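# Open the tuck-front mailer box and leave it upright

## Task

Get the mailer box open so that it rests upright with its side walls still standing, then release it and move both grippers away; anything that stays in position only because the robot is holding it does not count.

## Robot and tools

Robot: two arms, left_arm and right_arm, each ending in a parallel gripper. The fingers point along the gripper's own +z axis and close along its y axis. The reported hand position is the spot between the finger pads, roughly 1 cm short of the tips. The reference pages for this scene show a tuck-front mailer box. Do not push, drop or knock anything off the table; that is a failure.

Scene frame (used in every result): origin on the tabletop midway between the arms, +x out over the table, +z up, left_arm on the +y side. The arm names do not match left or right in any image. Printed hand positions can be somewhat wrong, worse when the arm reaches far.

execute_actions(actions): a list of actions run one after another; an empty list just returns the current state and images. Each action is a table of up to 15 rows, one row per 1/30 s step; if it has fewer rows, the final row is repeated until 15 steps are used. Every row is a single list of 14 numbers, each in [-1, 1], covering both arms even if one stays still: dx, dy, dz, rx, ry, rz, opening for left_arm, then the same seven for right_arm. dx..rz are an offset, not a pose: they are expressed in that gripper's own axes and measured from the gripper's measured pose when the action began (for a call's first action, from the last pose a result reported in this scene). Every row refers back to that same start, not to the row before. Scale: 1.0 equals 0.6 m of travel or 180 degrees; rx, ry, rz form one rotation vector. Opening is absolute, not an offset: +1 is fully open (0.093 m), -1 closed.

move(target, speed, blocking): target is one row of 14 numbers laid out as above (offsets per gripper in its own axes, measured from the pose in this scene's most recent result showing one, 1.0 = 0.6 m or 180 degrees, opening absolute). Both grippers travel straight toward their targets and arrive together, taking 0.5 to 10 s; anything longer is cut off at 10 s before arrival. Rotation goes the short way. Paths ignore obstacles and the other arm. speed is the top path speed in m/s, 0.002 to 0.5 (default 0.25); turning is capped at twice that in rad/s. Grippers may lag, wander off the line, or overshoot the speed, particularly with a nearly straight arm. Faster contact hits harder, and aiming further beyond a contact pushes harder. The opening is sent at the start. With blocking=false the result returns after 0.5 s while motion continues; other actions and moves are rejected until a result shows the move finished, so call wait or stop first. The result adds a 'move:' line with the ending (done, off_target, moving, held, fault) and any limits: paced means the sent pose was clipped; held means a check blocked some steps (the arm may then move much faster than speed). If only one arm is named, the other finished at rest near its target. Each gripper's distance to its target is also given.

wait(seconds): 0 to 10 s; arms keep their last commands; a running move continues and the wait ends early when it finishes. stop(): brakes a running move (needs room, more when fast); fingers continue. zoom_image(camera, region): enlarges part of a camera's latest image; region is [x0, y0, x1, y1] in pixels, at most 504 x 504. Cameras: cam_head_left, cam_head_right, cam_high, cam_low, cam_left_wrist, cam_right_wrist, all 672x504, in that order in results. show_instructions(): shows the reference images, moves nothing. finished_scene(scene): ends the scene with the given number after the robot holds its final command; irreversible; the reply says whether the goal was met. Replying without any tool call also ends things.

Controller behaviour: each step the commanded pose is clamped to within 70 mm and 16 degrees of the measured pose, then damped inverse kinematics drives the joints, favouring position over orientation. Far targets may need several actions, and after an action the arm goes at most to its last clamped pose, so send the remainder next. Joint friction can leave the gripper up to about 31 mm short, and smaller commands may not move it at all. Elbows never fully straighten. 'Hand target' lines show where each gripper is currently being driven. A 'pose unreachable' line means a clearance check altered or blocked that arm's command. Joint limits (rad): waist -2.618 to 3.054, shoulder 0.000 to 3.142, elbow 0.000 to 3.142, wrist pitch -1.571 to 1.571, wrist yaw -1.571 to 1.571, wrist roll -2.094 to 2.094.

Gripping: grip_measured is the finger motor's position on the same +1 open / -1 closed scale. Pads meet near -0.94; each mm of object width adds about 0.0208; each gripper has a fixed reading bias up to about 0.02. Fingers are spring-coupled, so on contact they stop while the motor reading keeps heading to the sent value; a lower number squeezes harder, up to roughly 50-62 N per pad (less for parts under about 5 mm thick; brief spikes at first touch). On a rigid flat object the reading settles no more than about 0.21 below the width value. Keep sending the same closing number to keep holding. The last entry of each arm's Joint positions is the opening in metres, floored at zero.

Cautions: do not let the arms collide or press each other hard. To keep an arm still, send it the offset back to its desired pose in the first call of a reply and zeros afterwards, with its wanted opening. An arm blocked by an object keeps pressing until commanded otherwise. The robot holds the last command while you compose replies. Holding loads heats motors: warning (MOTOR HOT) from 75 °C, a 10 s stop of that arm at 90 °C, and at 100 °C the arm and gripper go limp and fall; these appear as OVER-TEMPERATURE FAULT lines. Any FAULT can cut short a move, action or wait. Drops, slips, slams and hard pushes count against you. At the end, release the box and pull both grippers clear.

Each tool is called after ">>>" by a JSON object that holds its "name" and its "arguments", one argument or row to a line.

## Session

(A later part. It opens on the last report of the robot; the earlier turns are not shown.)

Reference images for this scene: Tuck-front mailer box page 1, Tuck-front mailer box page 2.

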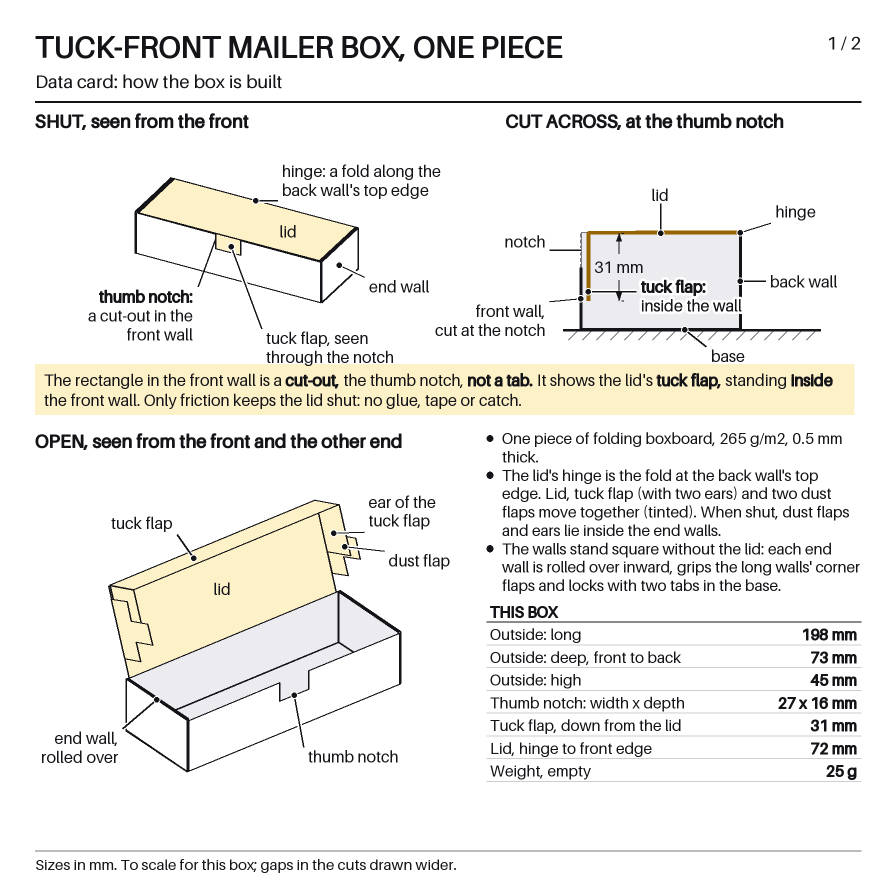

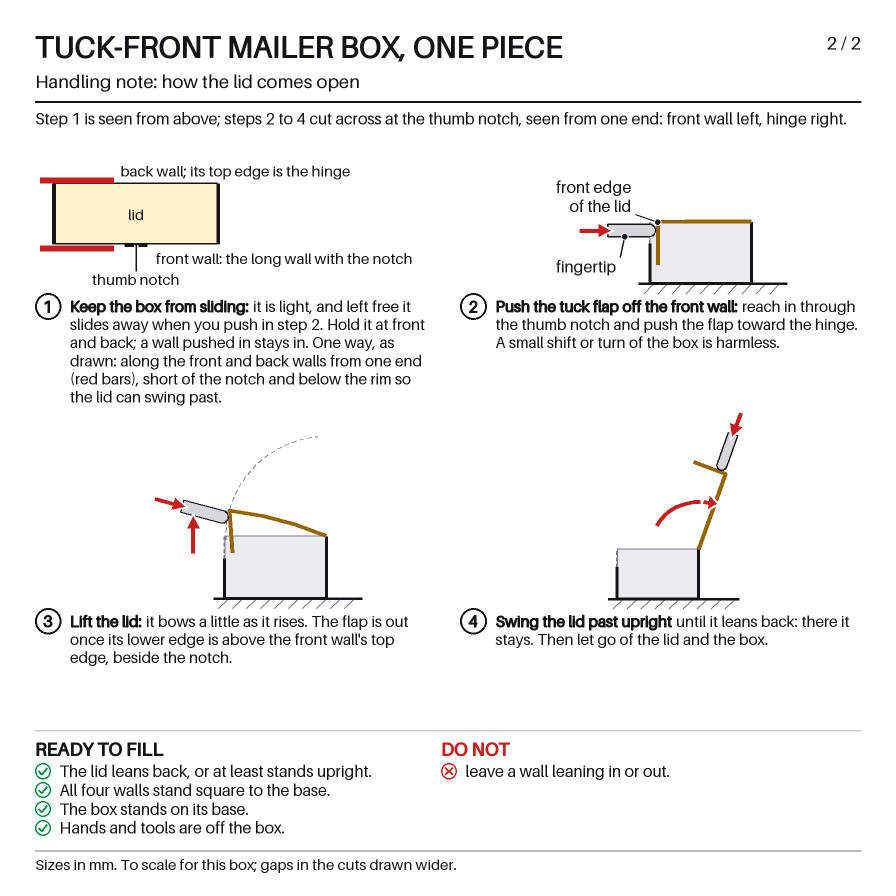

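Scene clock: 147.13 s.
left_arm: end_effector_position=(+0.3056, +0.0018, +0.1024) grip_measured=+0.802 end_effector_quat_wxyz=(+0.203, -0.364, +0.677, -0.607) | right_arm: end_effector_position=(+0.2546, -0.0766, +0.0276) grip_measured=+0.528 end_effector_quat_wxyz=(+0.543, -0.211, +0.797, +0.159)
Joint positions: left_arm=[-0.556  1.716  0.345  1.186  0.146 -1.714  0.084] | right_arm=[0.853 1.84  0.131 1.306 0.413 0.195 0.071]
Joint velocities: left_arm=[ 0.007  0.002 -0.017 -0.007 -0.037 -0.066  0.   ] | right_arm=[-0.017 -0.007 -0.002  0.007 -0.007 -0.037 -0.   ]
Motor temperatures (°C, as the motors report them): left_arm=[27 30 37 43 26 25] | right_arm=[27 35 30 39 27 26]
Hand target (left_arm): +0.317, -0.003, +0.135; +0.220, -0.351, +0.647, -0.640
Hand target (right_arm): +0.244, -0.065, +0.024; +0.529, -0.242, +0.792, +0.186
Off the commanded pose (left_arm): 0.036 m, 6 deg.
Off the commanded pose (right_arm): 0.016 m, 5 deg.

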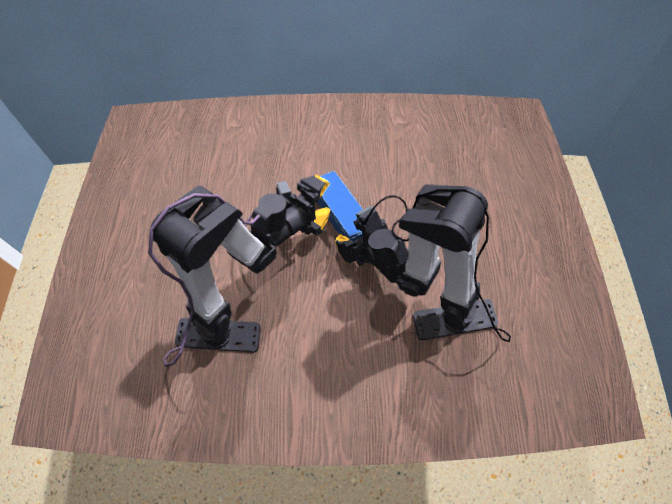

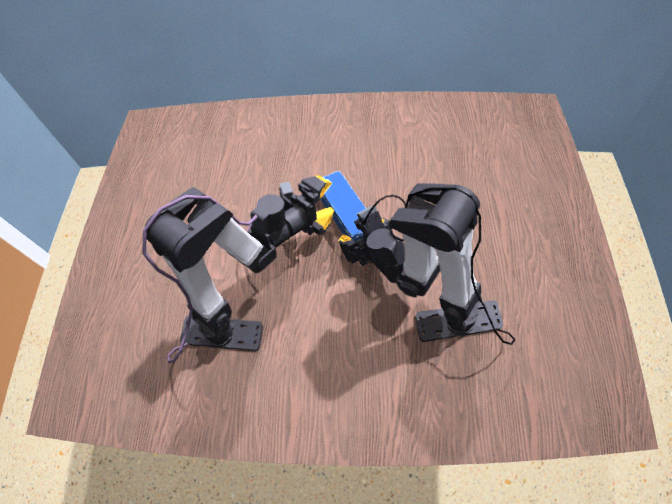

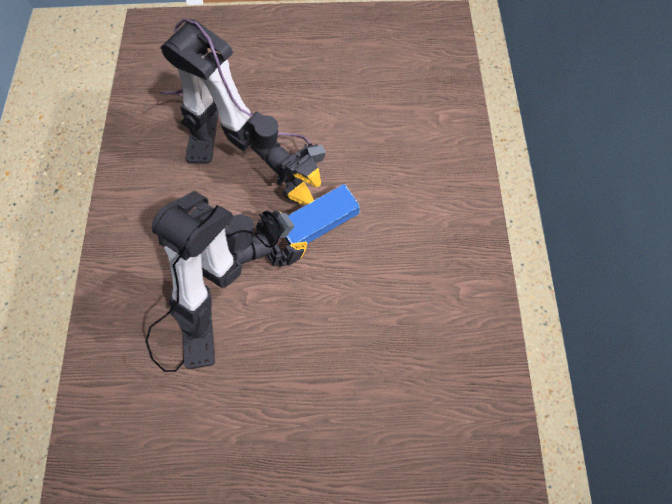

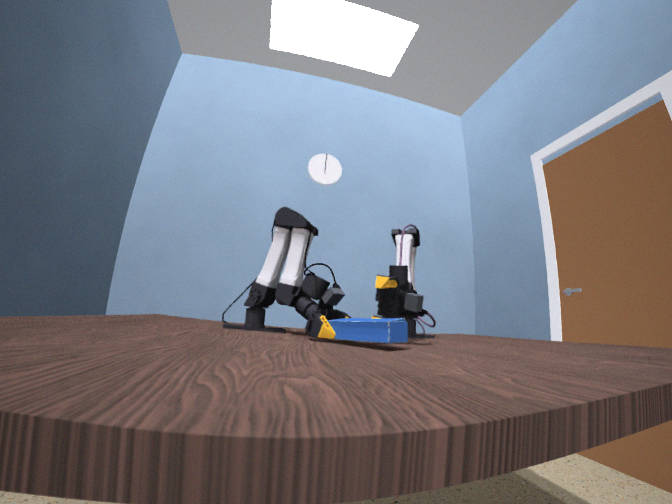

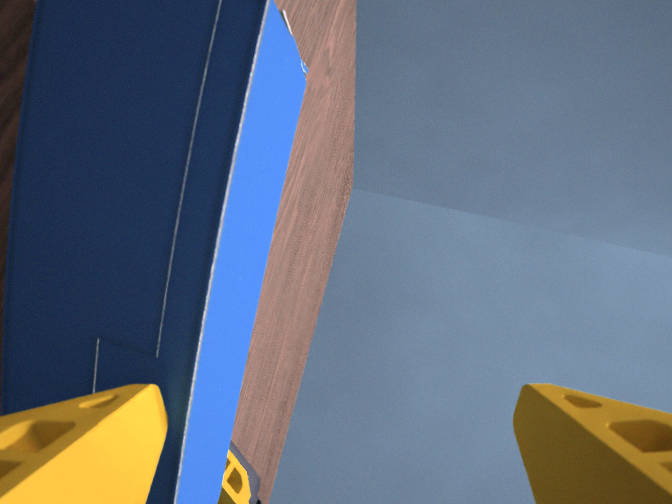

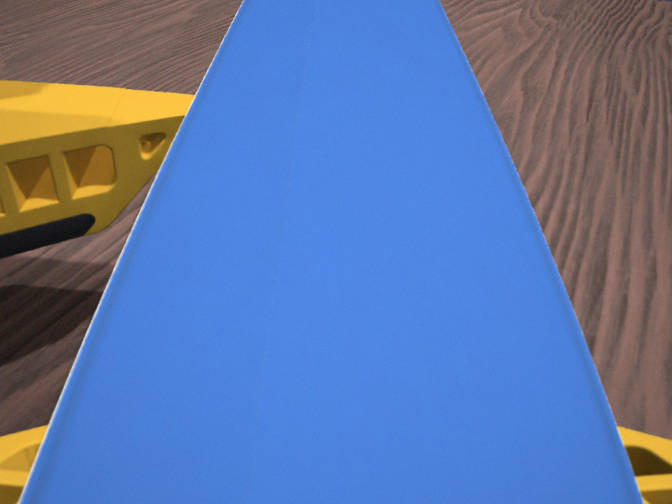

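>>> {"name": "execute_actions", "arguments": {
  "actions": [
    [[0,-0.05,0.012,0.02,0,0,0.8,0.03,0.02,0,-0.025,0,0,0.52]],
    [[0,-0.05,0.012,0.02,0,0,0.75,0.03,0.02,0,-0.025,0,0,0.52]],
    [[0,-0.05,0.012,0.02,0,0,0.7,0.03,0.02,0,-0.025,0,0,0.52]]
  ]
}}

Scene clock: 154.03 s.
left_arm: end_effector_position=(+0.3217, -0.0086, +0.1404) grip_measured=+0.702 end_effector_quat_wxyz=(+0.217, -0.350, +0.656, -0.633) | right_arm: end_effector_position=(+0.2517, -0.0754, +0.0186) grip_measured=+0.528 end_effector_quat_wxyz=(+0.560, -0.218, +0.781, +0.168)
Joint positions: left_arm=[-0.555  1.659  0.431  1.122  0.143 -1.715  0.079] | right_arm=[0.86  2.054 0.114 1.589 0.409 0.164 0.071]
Joint velocities: left_arm=[-0.002  0.012  0.002 -0.007 -0.022 -0.051  0.   ] | right_arm=[-0.002  0.002 -0.012 -0.051 -0.022  0.007  0.002]
Motor temperatures (°C, as the motors report them): left_arm=[27 31 38 44 26 25] | right_arm=[27 35 30 39 27 26]
Hand target (left_arm): +0.327, -0.009, +0.156; +0.223, -0.348, +0.643, -0.644
Hand target (right_arm): +0.240, -0.069, +0.003; +0.531, -0.240, +0.791, +0.187
Off the commanded pose (left_arm): 0.017 m, 2 deg.
Off the commanded pose (right_arm): 0.022 m, 5 deg.
joint sent to its limit (right arm) — the command would take joint 4 (wrist pitch) past its upper limit, so that joint was sent only as far as its limit.

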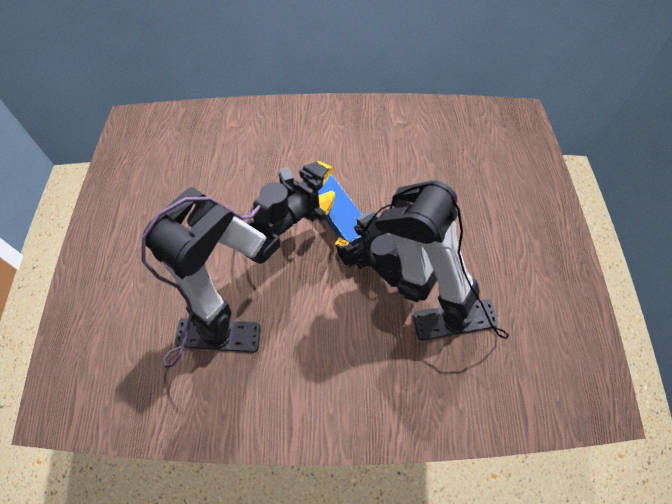

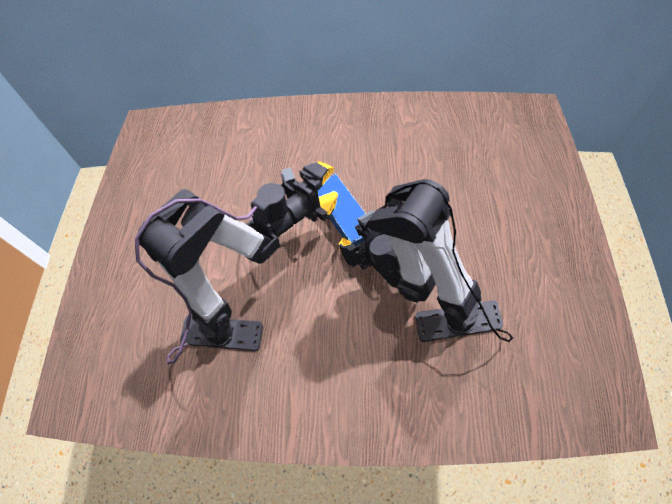

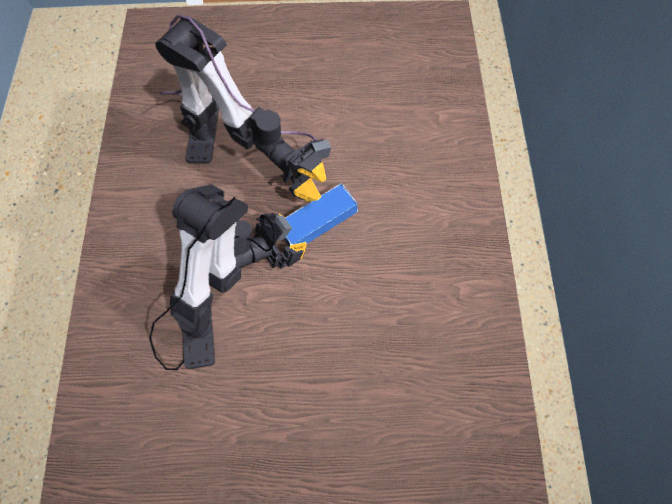

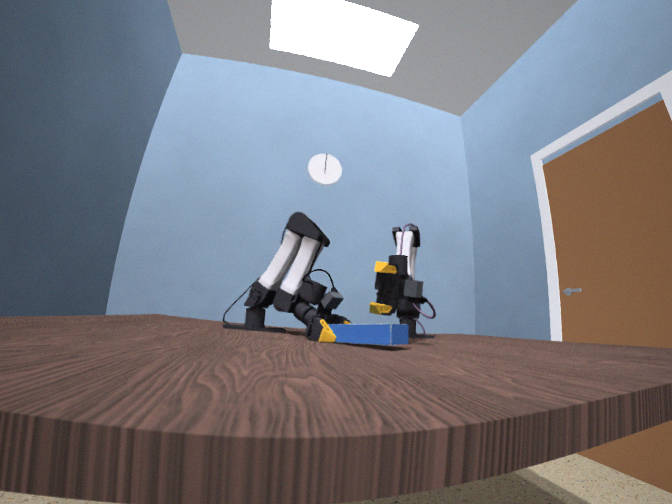

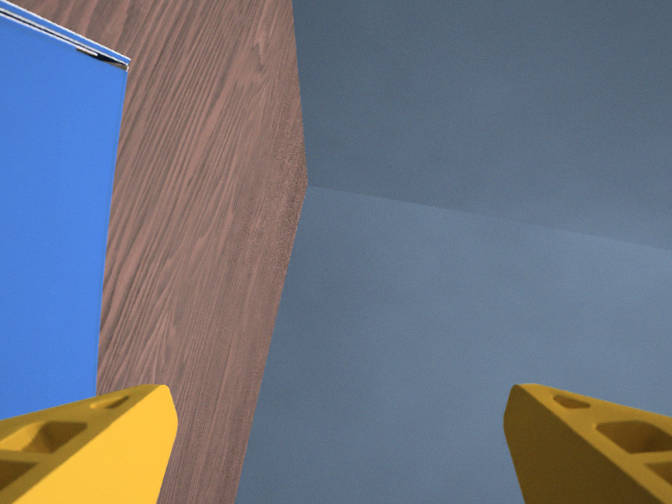

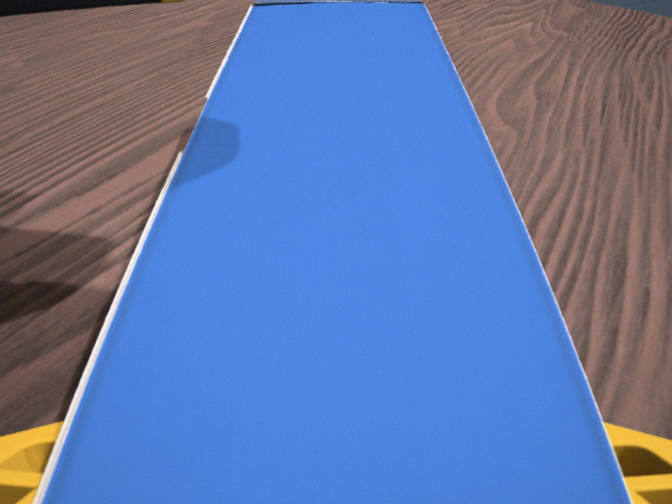

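>>> {"name": "move", "arguments": {
  "target": [0.01,0,-0.06,0.05,0,0,1,-0.005,0,0,0,0.03,0,0.54],
  "speed": 0.03
}}

>>> {"name": "move", "arguments": {
  "target": [0,0.11,0,0,0,0,1,0,0,0,0,0.01,0,0.54],
  "speed": 0.03
}}

Scene clock: 162.33 s.
left_arm: end_effector_position=(+0.2978, +0.0115, +0.1610) grip_measured=+0.995 end_effector_quat_wxyz=(-0.254, +0.322, -0.593, +0.693) | right_arm: end_effector_position=(+0.2462, -0.0805, +0.0171) grip_measured=+0.541 end_effector_quat_wxyz=(+0.522, -0.233, +0.807, +0.153)
Joint positions: left_arm=[-0.562  1.721  0.277  1.534  0.109 -1.728  0.093] | right_arm=[0.855 1.818 0.114 1.246 0.386 0.188 0.071]
Joint velocities: left_arm=[-0.002  0.002 -0.012 -0.007 -0.051 -0.037  0.   ] | right_arm=[-0.017  0.002 -0.007  0.007 -0.037 -0.007  0.   ]
Motor temperatures (°C, as the motors report them): left_arm=[27 31 38 43 26 25] | right_arm=[27 35 30 39 27 26]
Hand target (left_arm): +0.292, +0.012, +0.146; -0.243, +0.332, -0.604, +0.683
Hand target (right_arm): +0.252, -0.075, +0.021; +0.524, -0.226, +0.806, +0.157
Off the commanded pose (left_arm): 0.017 m, 2 deg.
Off the commanded pose (right_arm): 0.009 m, 1 deg.
move: off_target (left_arm)

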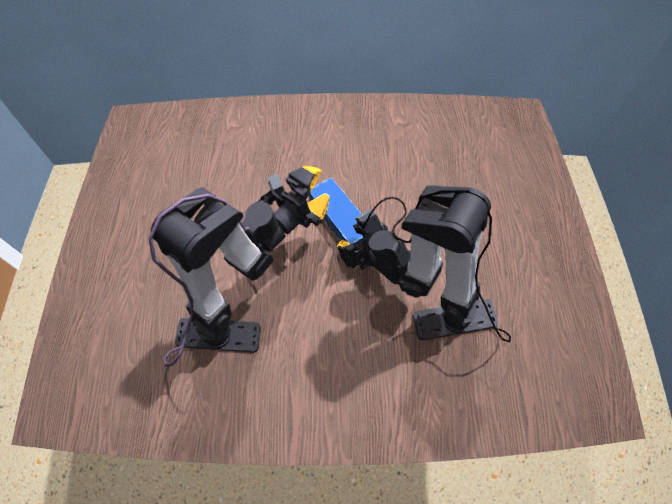

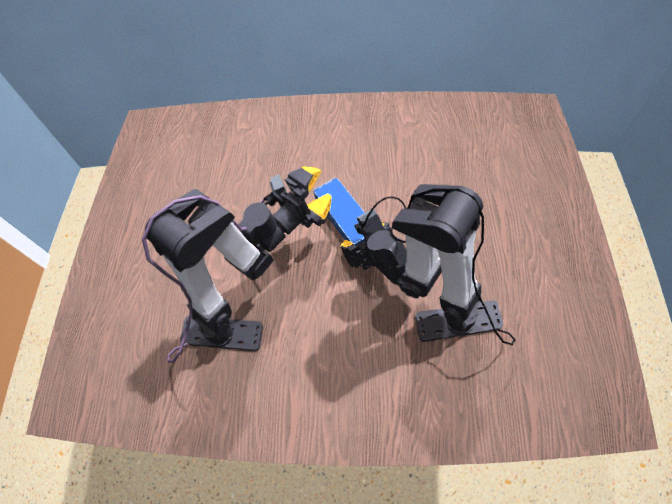

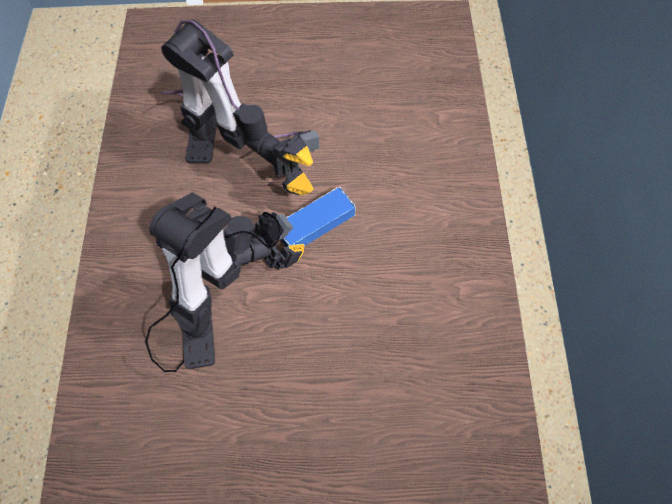

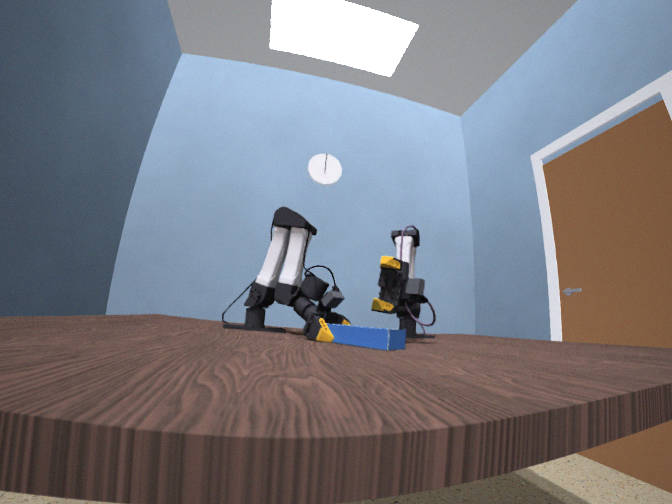

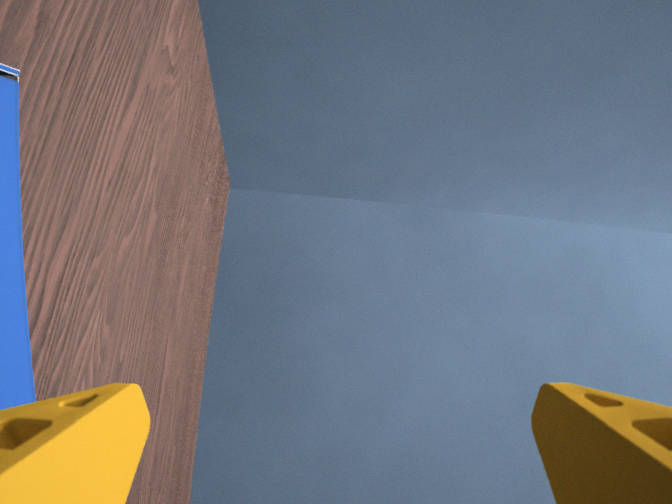

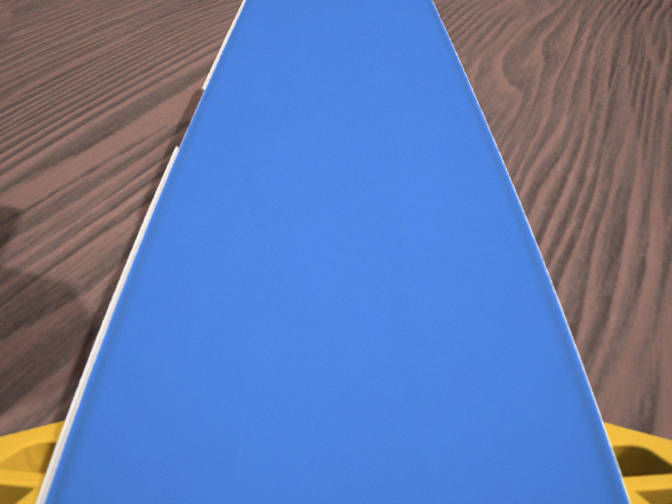

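Scene clock: 164.80 s.
left_arm: end_effector_position=(+0.2969, +0.0050, +0.1012) grip_measured=+0.995 end_effector_quat_wxyz=(+0.234, -0.349, +0.638, -0.645) | right_arm: end_effector_position=(+0.2445, -0.0825, +0.0172) grip_measured=+0.541 end_effector_quat_wxyz=(+0.514, -0.236, +0.811, +0.148)
Joint positions: left_arm=[-0.588  1.902  0.277  1.567  0.083 -1.719  0.093] | right_arm=[0.855 1.765 0.114 1.171 0.384 0.19  0.071]
Joint velocities: left_arm=[-0.002  0.007 -0.012 -0.051 -0.051 -0.007 -0.   ] | right_arm=[ 0.007 -0.012 -0.002  0.037 -0.037 -0.022 -0.001]
Motor temperatures (°C, as the motors report them): left_arm=[27 31 38 44 26 25] | right_arm=[27 35 30 39 27 26]
Hand target (left_arm): +0.297, +0.001, +0.097; +0.234, -0.347, +0.642, -0.643
Hand target (right_arm): +0.246, -0.080, +0.017; +0.509, -0.235, +0.814, +0.149
Off the commanded pose (left_arm): 0.007 m, 8 deg.
Off the commanded pose (right_arm): 0.003 m, 1 deg.
joint sent to its limit (left arm) — the command would take joint 4 (wrist pitch) past its upper limit, so that joint was sent only as far as its limit.
move: off_target (left_arm)

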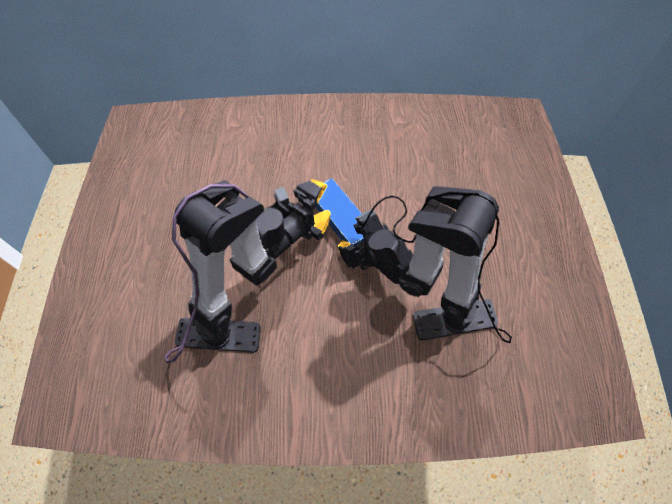

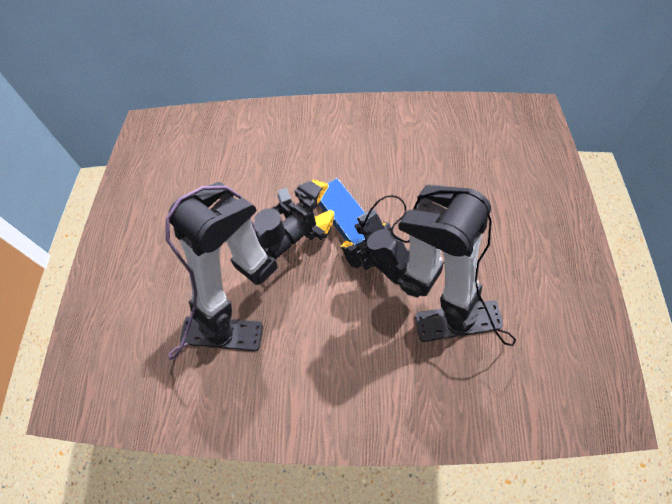

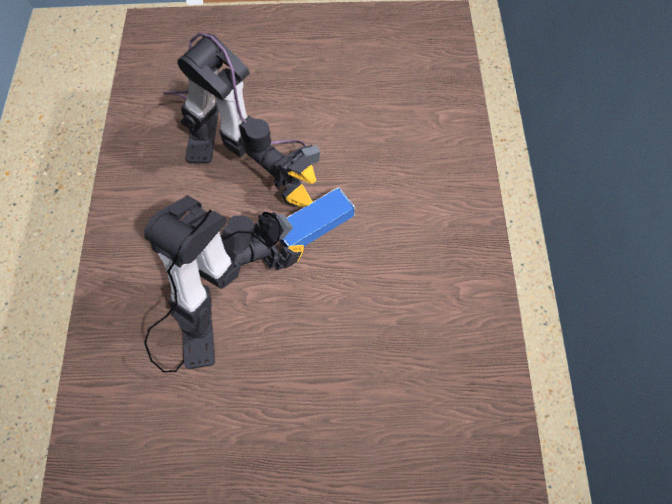

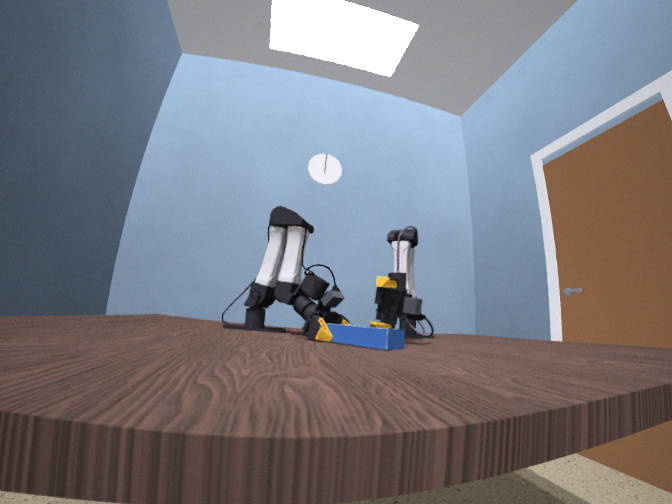

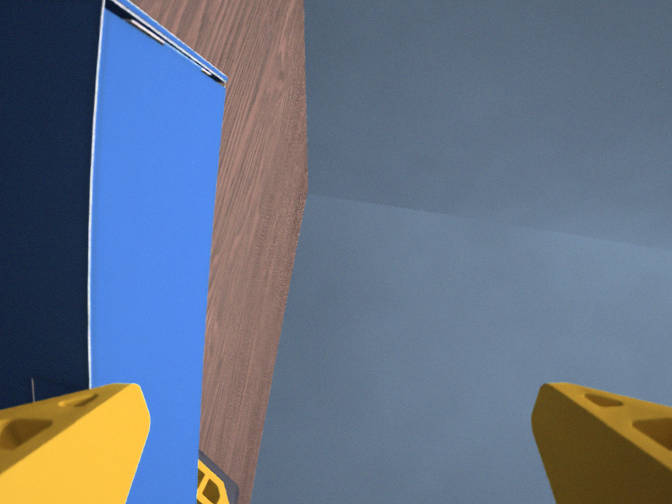

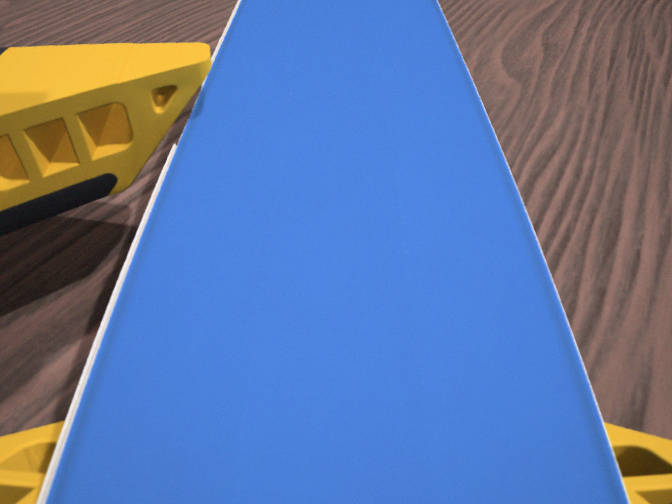

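>>> {"name": "move", "arguments": {
  "target": [0,-0.02,-0.05,0,0,0,1,0,0,0,0,0,0,0.5],
  "speed": 0.03
}}

>>> {"name": "move", "arguments": {
  "target": [0.005,-0.06,-0.01,0.07,0,0,1,-0.11,0,-0.04,0,0,0,0.5],
  "speed": 0.03
}}

Scene clock: 168.40 s.
left_arm: end_effector_position=(+0.2801, +0.0191, +0.1170) grip_measured=+0.995 end_effector_quat_wxyz=(+0.235, -0.345, +0.634, -0.651) | right_arm: end_effector_position=(+0.2446, -0.0824, +0.0175) grip_measured=+0.510 end_effector_quat_wxyz=(+0.514, -0.236, +0.811, +0.149)
Joint positions: left_arm=[-0.578  1.769  0.192  1.535  0.096 -1.719  0.093] | right_arm=[0.855 1.765 0.114 1.172 0.384 0.19  0.07 ]
Joint velocities: left_arm=[-0.022  0.002 -0.012 -0.081  0.051  0.007  0.   ] | right_arm=[-0.012 -0.017 -0.012  0.022  0.007 -0.022  0.   ]
Motor temperatures (°C, as the motors report them): left_arm=[27 31 37 44 26 25] | right_arm=[27 35 30 39 27 26]
Hand target (left_arm): +0.276, +0.026, +0.114; +0.234, -0.349, +0.638, -0.645
Hand target (right_arm): +0.245, -0.083, +0.017; +0.514, -0.236, +0.811, +0.148
Off the commanded pose (left_arm): 0.008 m, 1 deg.
Off the commanded pose (right_arm): 0.000 m, 0 deg.
move: done

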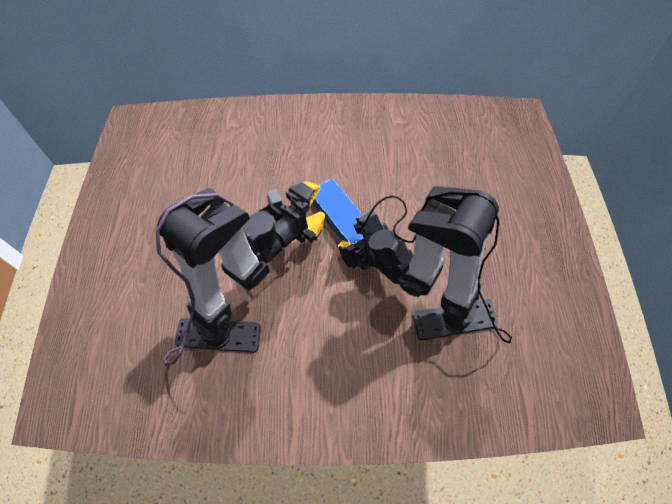

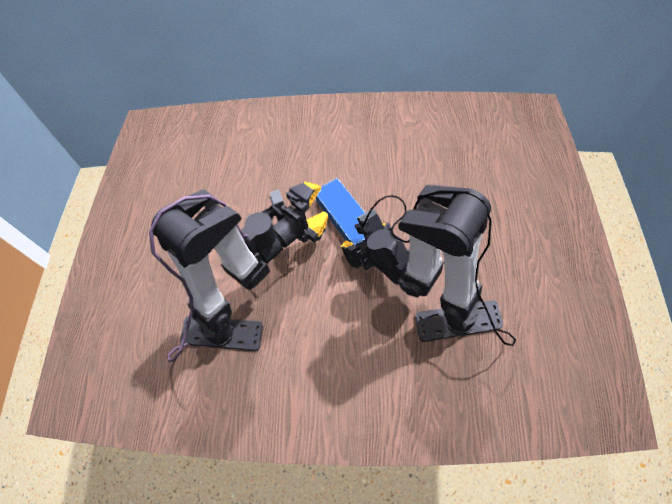

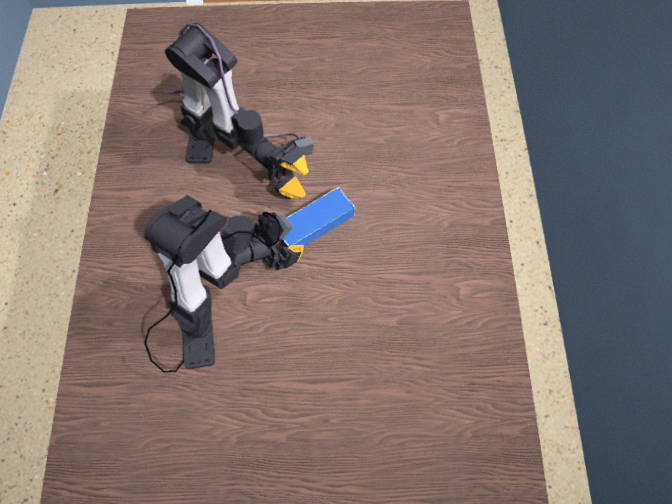

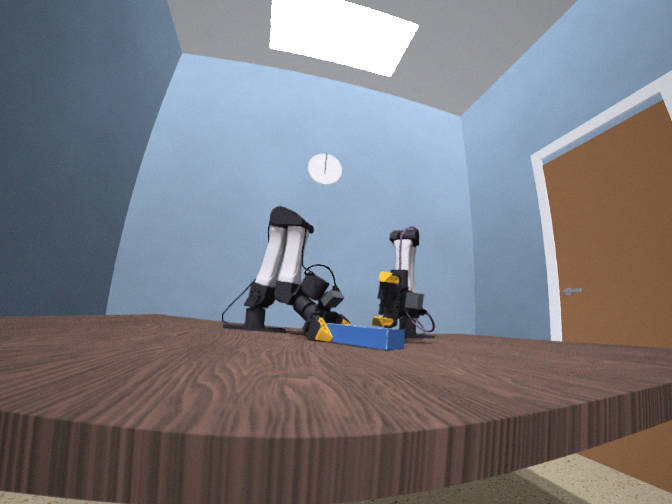

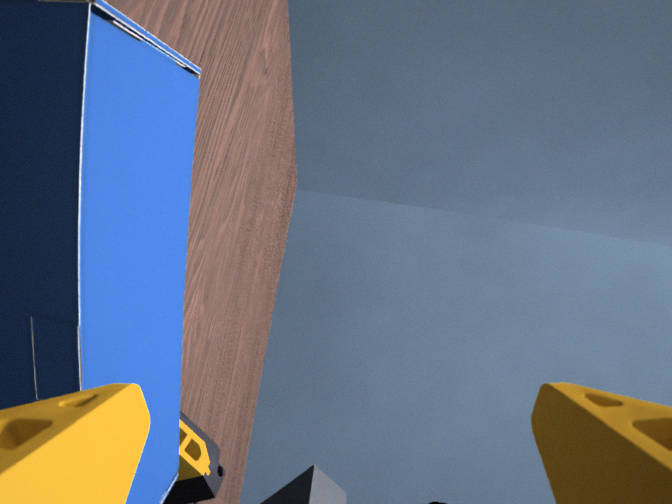

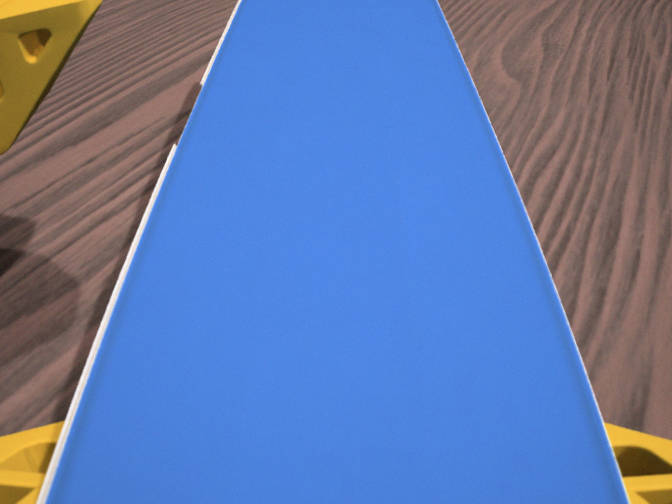

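Scene clock: 172.30 s.
left_arm: end_effector_position=(+0.2829, +0.0242, +0.1466) grip_measured=+0.995 end_effector_quat_wxyz=(-0.260, +0.338, -0.600, +0.678) | right_arm: end_effector_position=(+0.2439, -0.0821, +0.0723) grip_measured=+0.510 end_effector_quat_wxyz=(+0.502, -0.243, +0.818, +0.141)
Joint positions: left_arm=[-0.578  1.707  0.192  1.568  0.062 -1.721  0.093] | right_arm=[0.855 1.248 0.223 0.512 0.379 0.19  0.07 ]
Joint velocities: left_arm=[-0.012 -0.027 -0.012  0.022  0.007  0.022  0.001] | right_arm=[ 0.017 -0.002 -0.002 -0.037 -0.066 -0.066 -0.001]
Motor temperatures (°C, as the motors report them): left_arm=[27 31 37 44 26 25] | right_arm=[27 35 31 39 27 26]
Hand target (left_arm): +0.278, +0.024, +0.153; -0.258, +0.335, -0.593, +0.686
Hand target (right_arm): +0.250, -0.077, +0.086; +0.514, -0.236, +0.811, +0.148
Off the commanded pose (left_arm): 0.008 m, 7 deg.
Off the commanded pose (right_arm): 0.017 m, 2 deg.
joint sent to its limit (left arm) — the command would take joint 4 (wrist pitch) past its upper limit, so that joint was sent only as far as its limit.
move: off_target (left_arm, right_arm)

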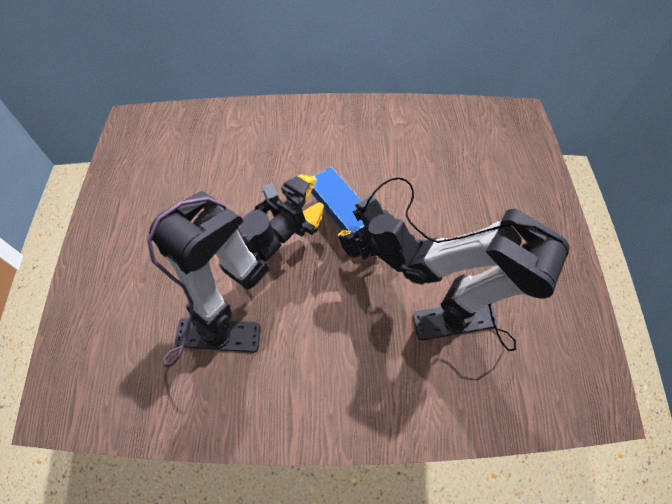

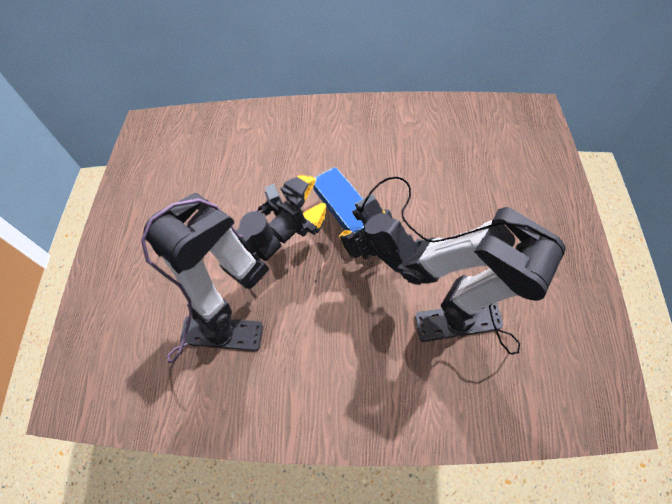

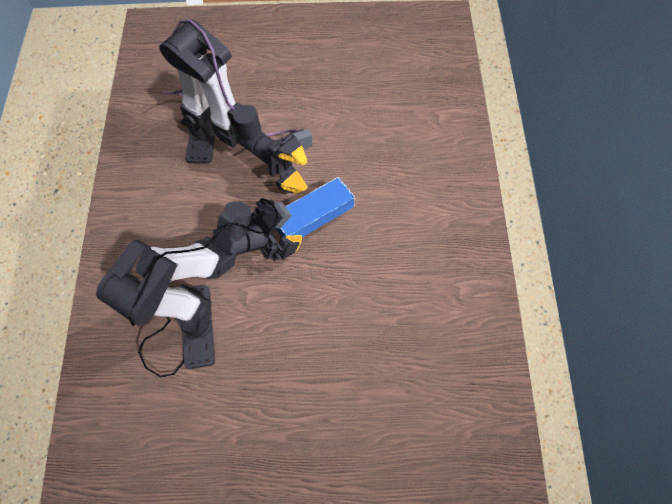

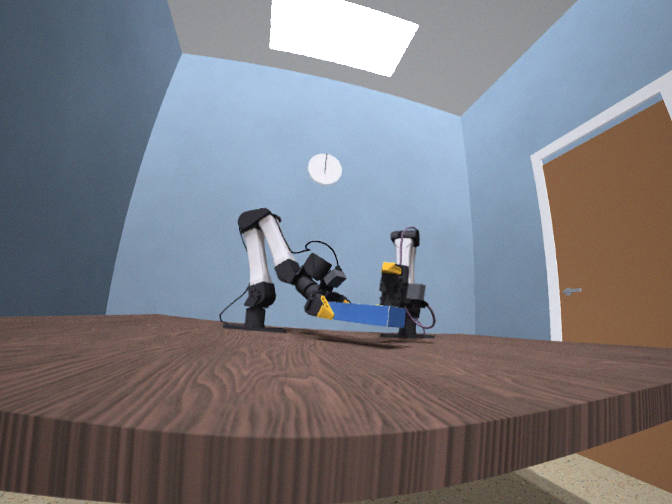

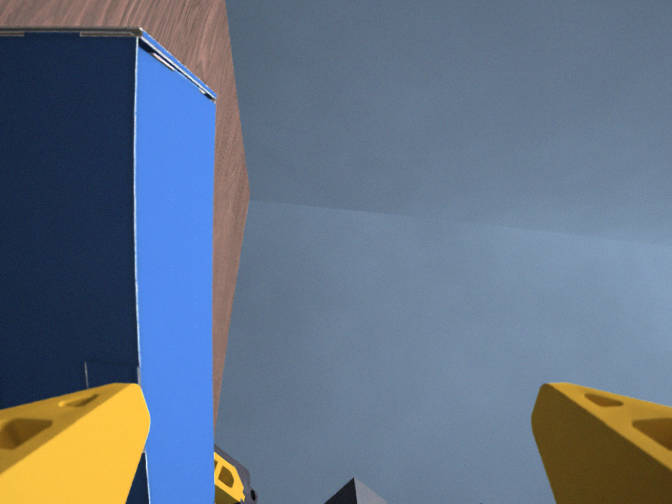

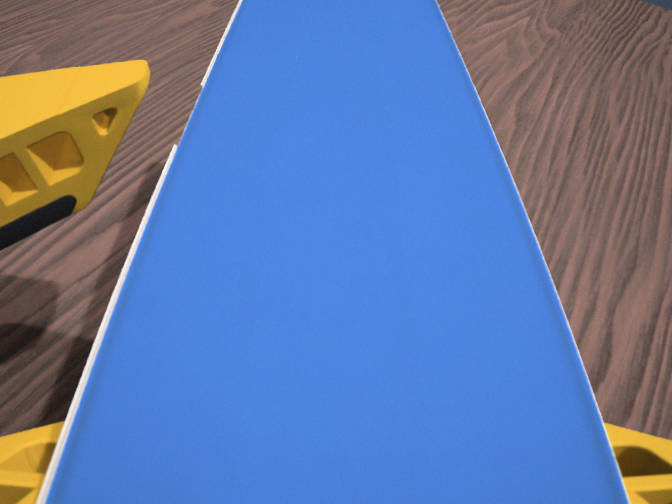

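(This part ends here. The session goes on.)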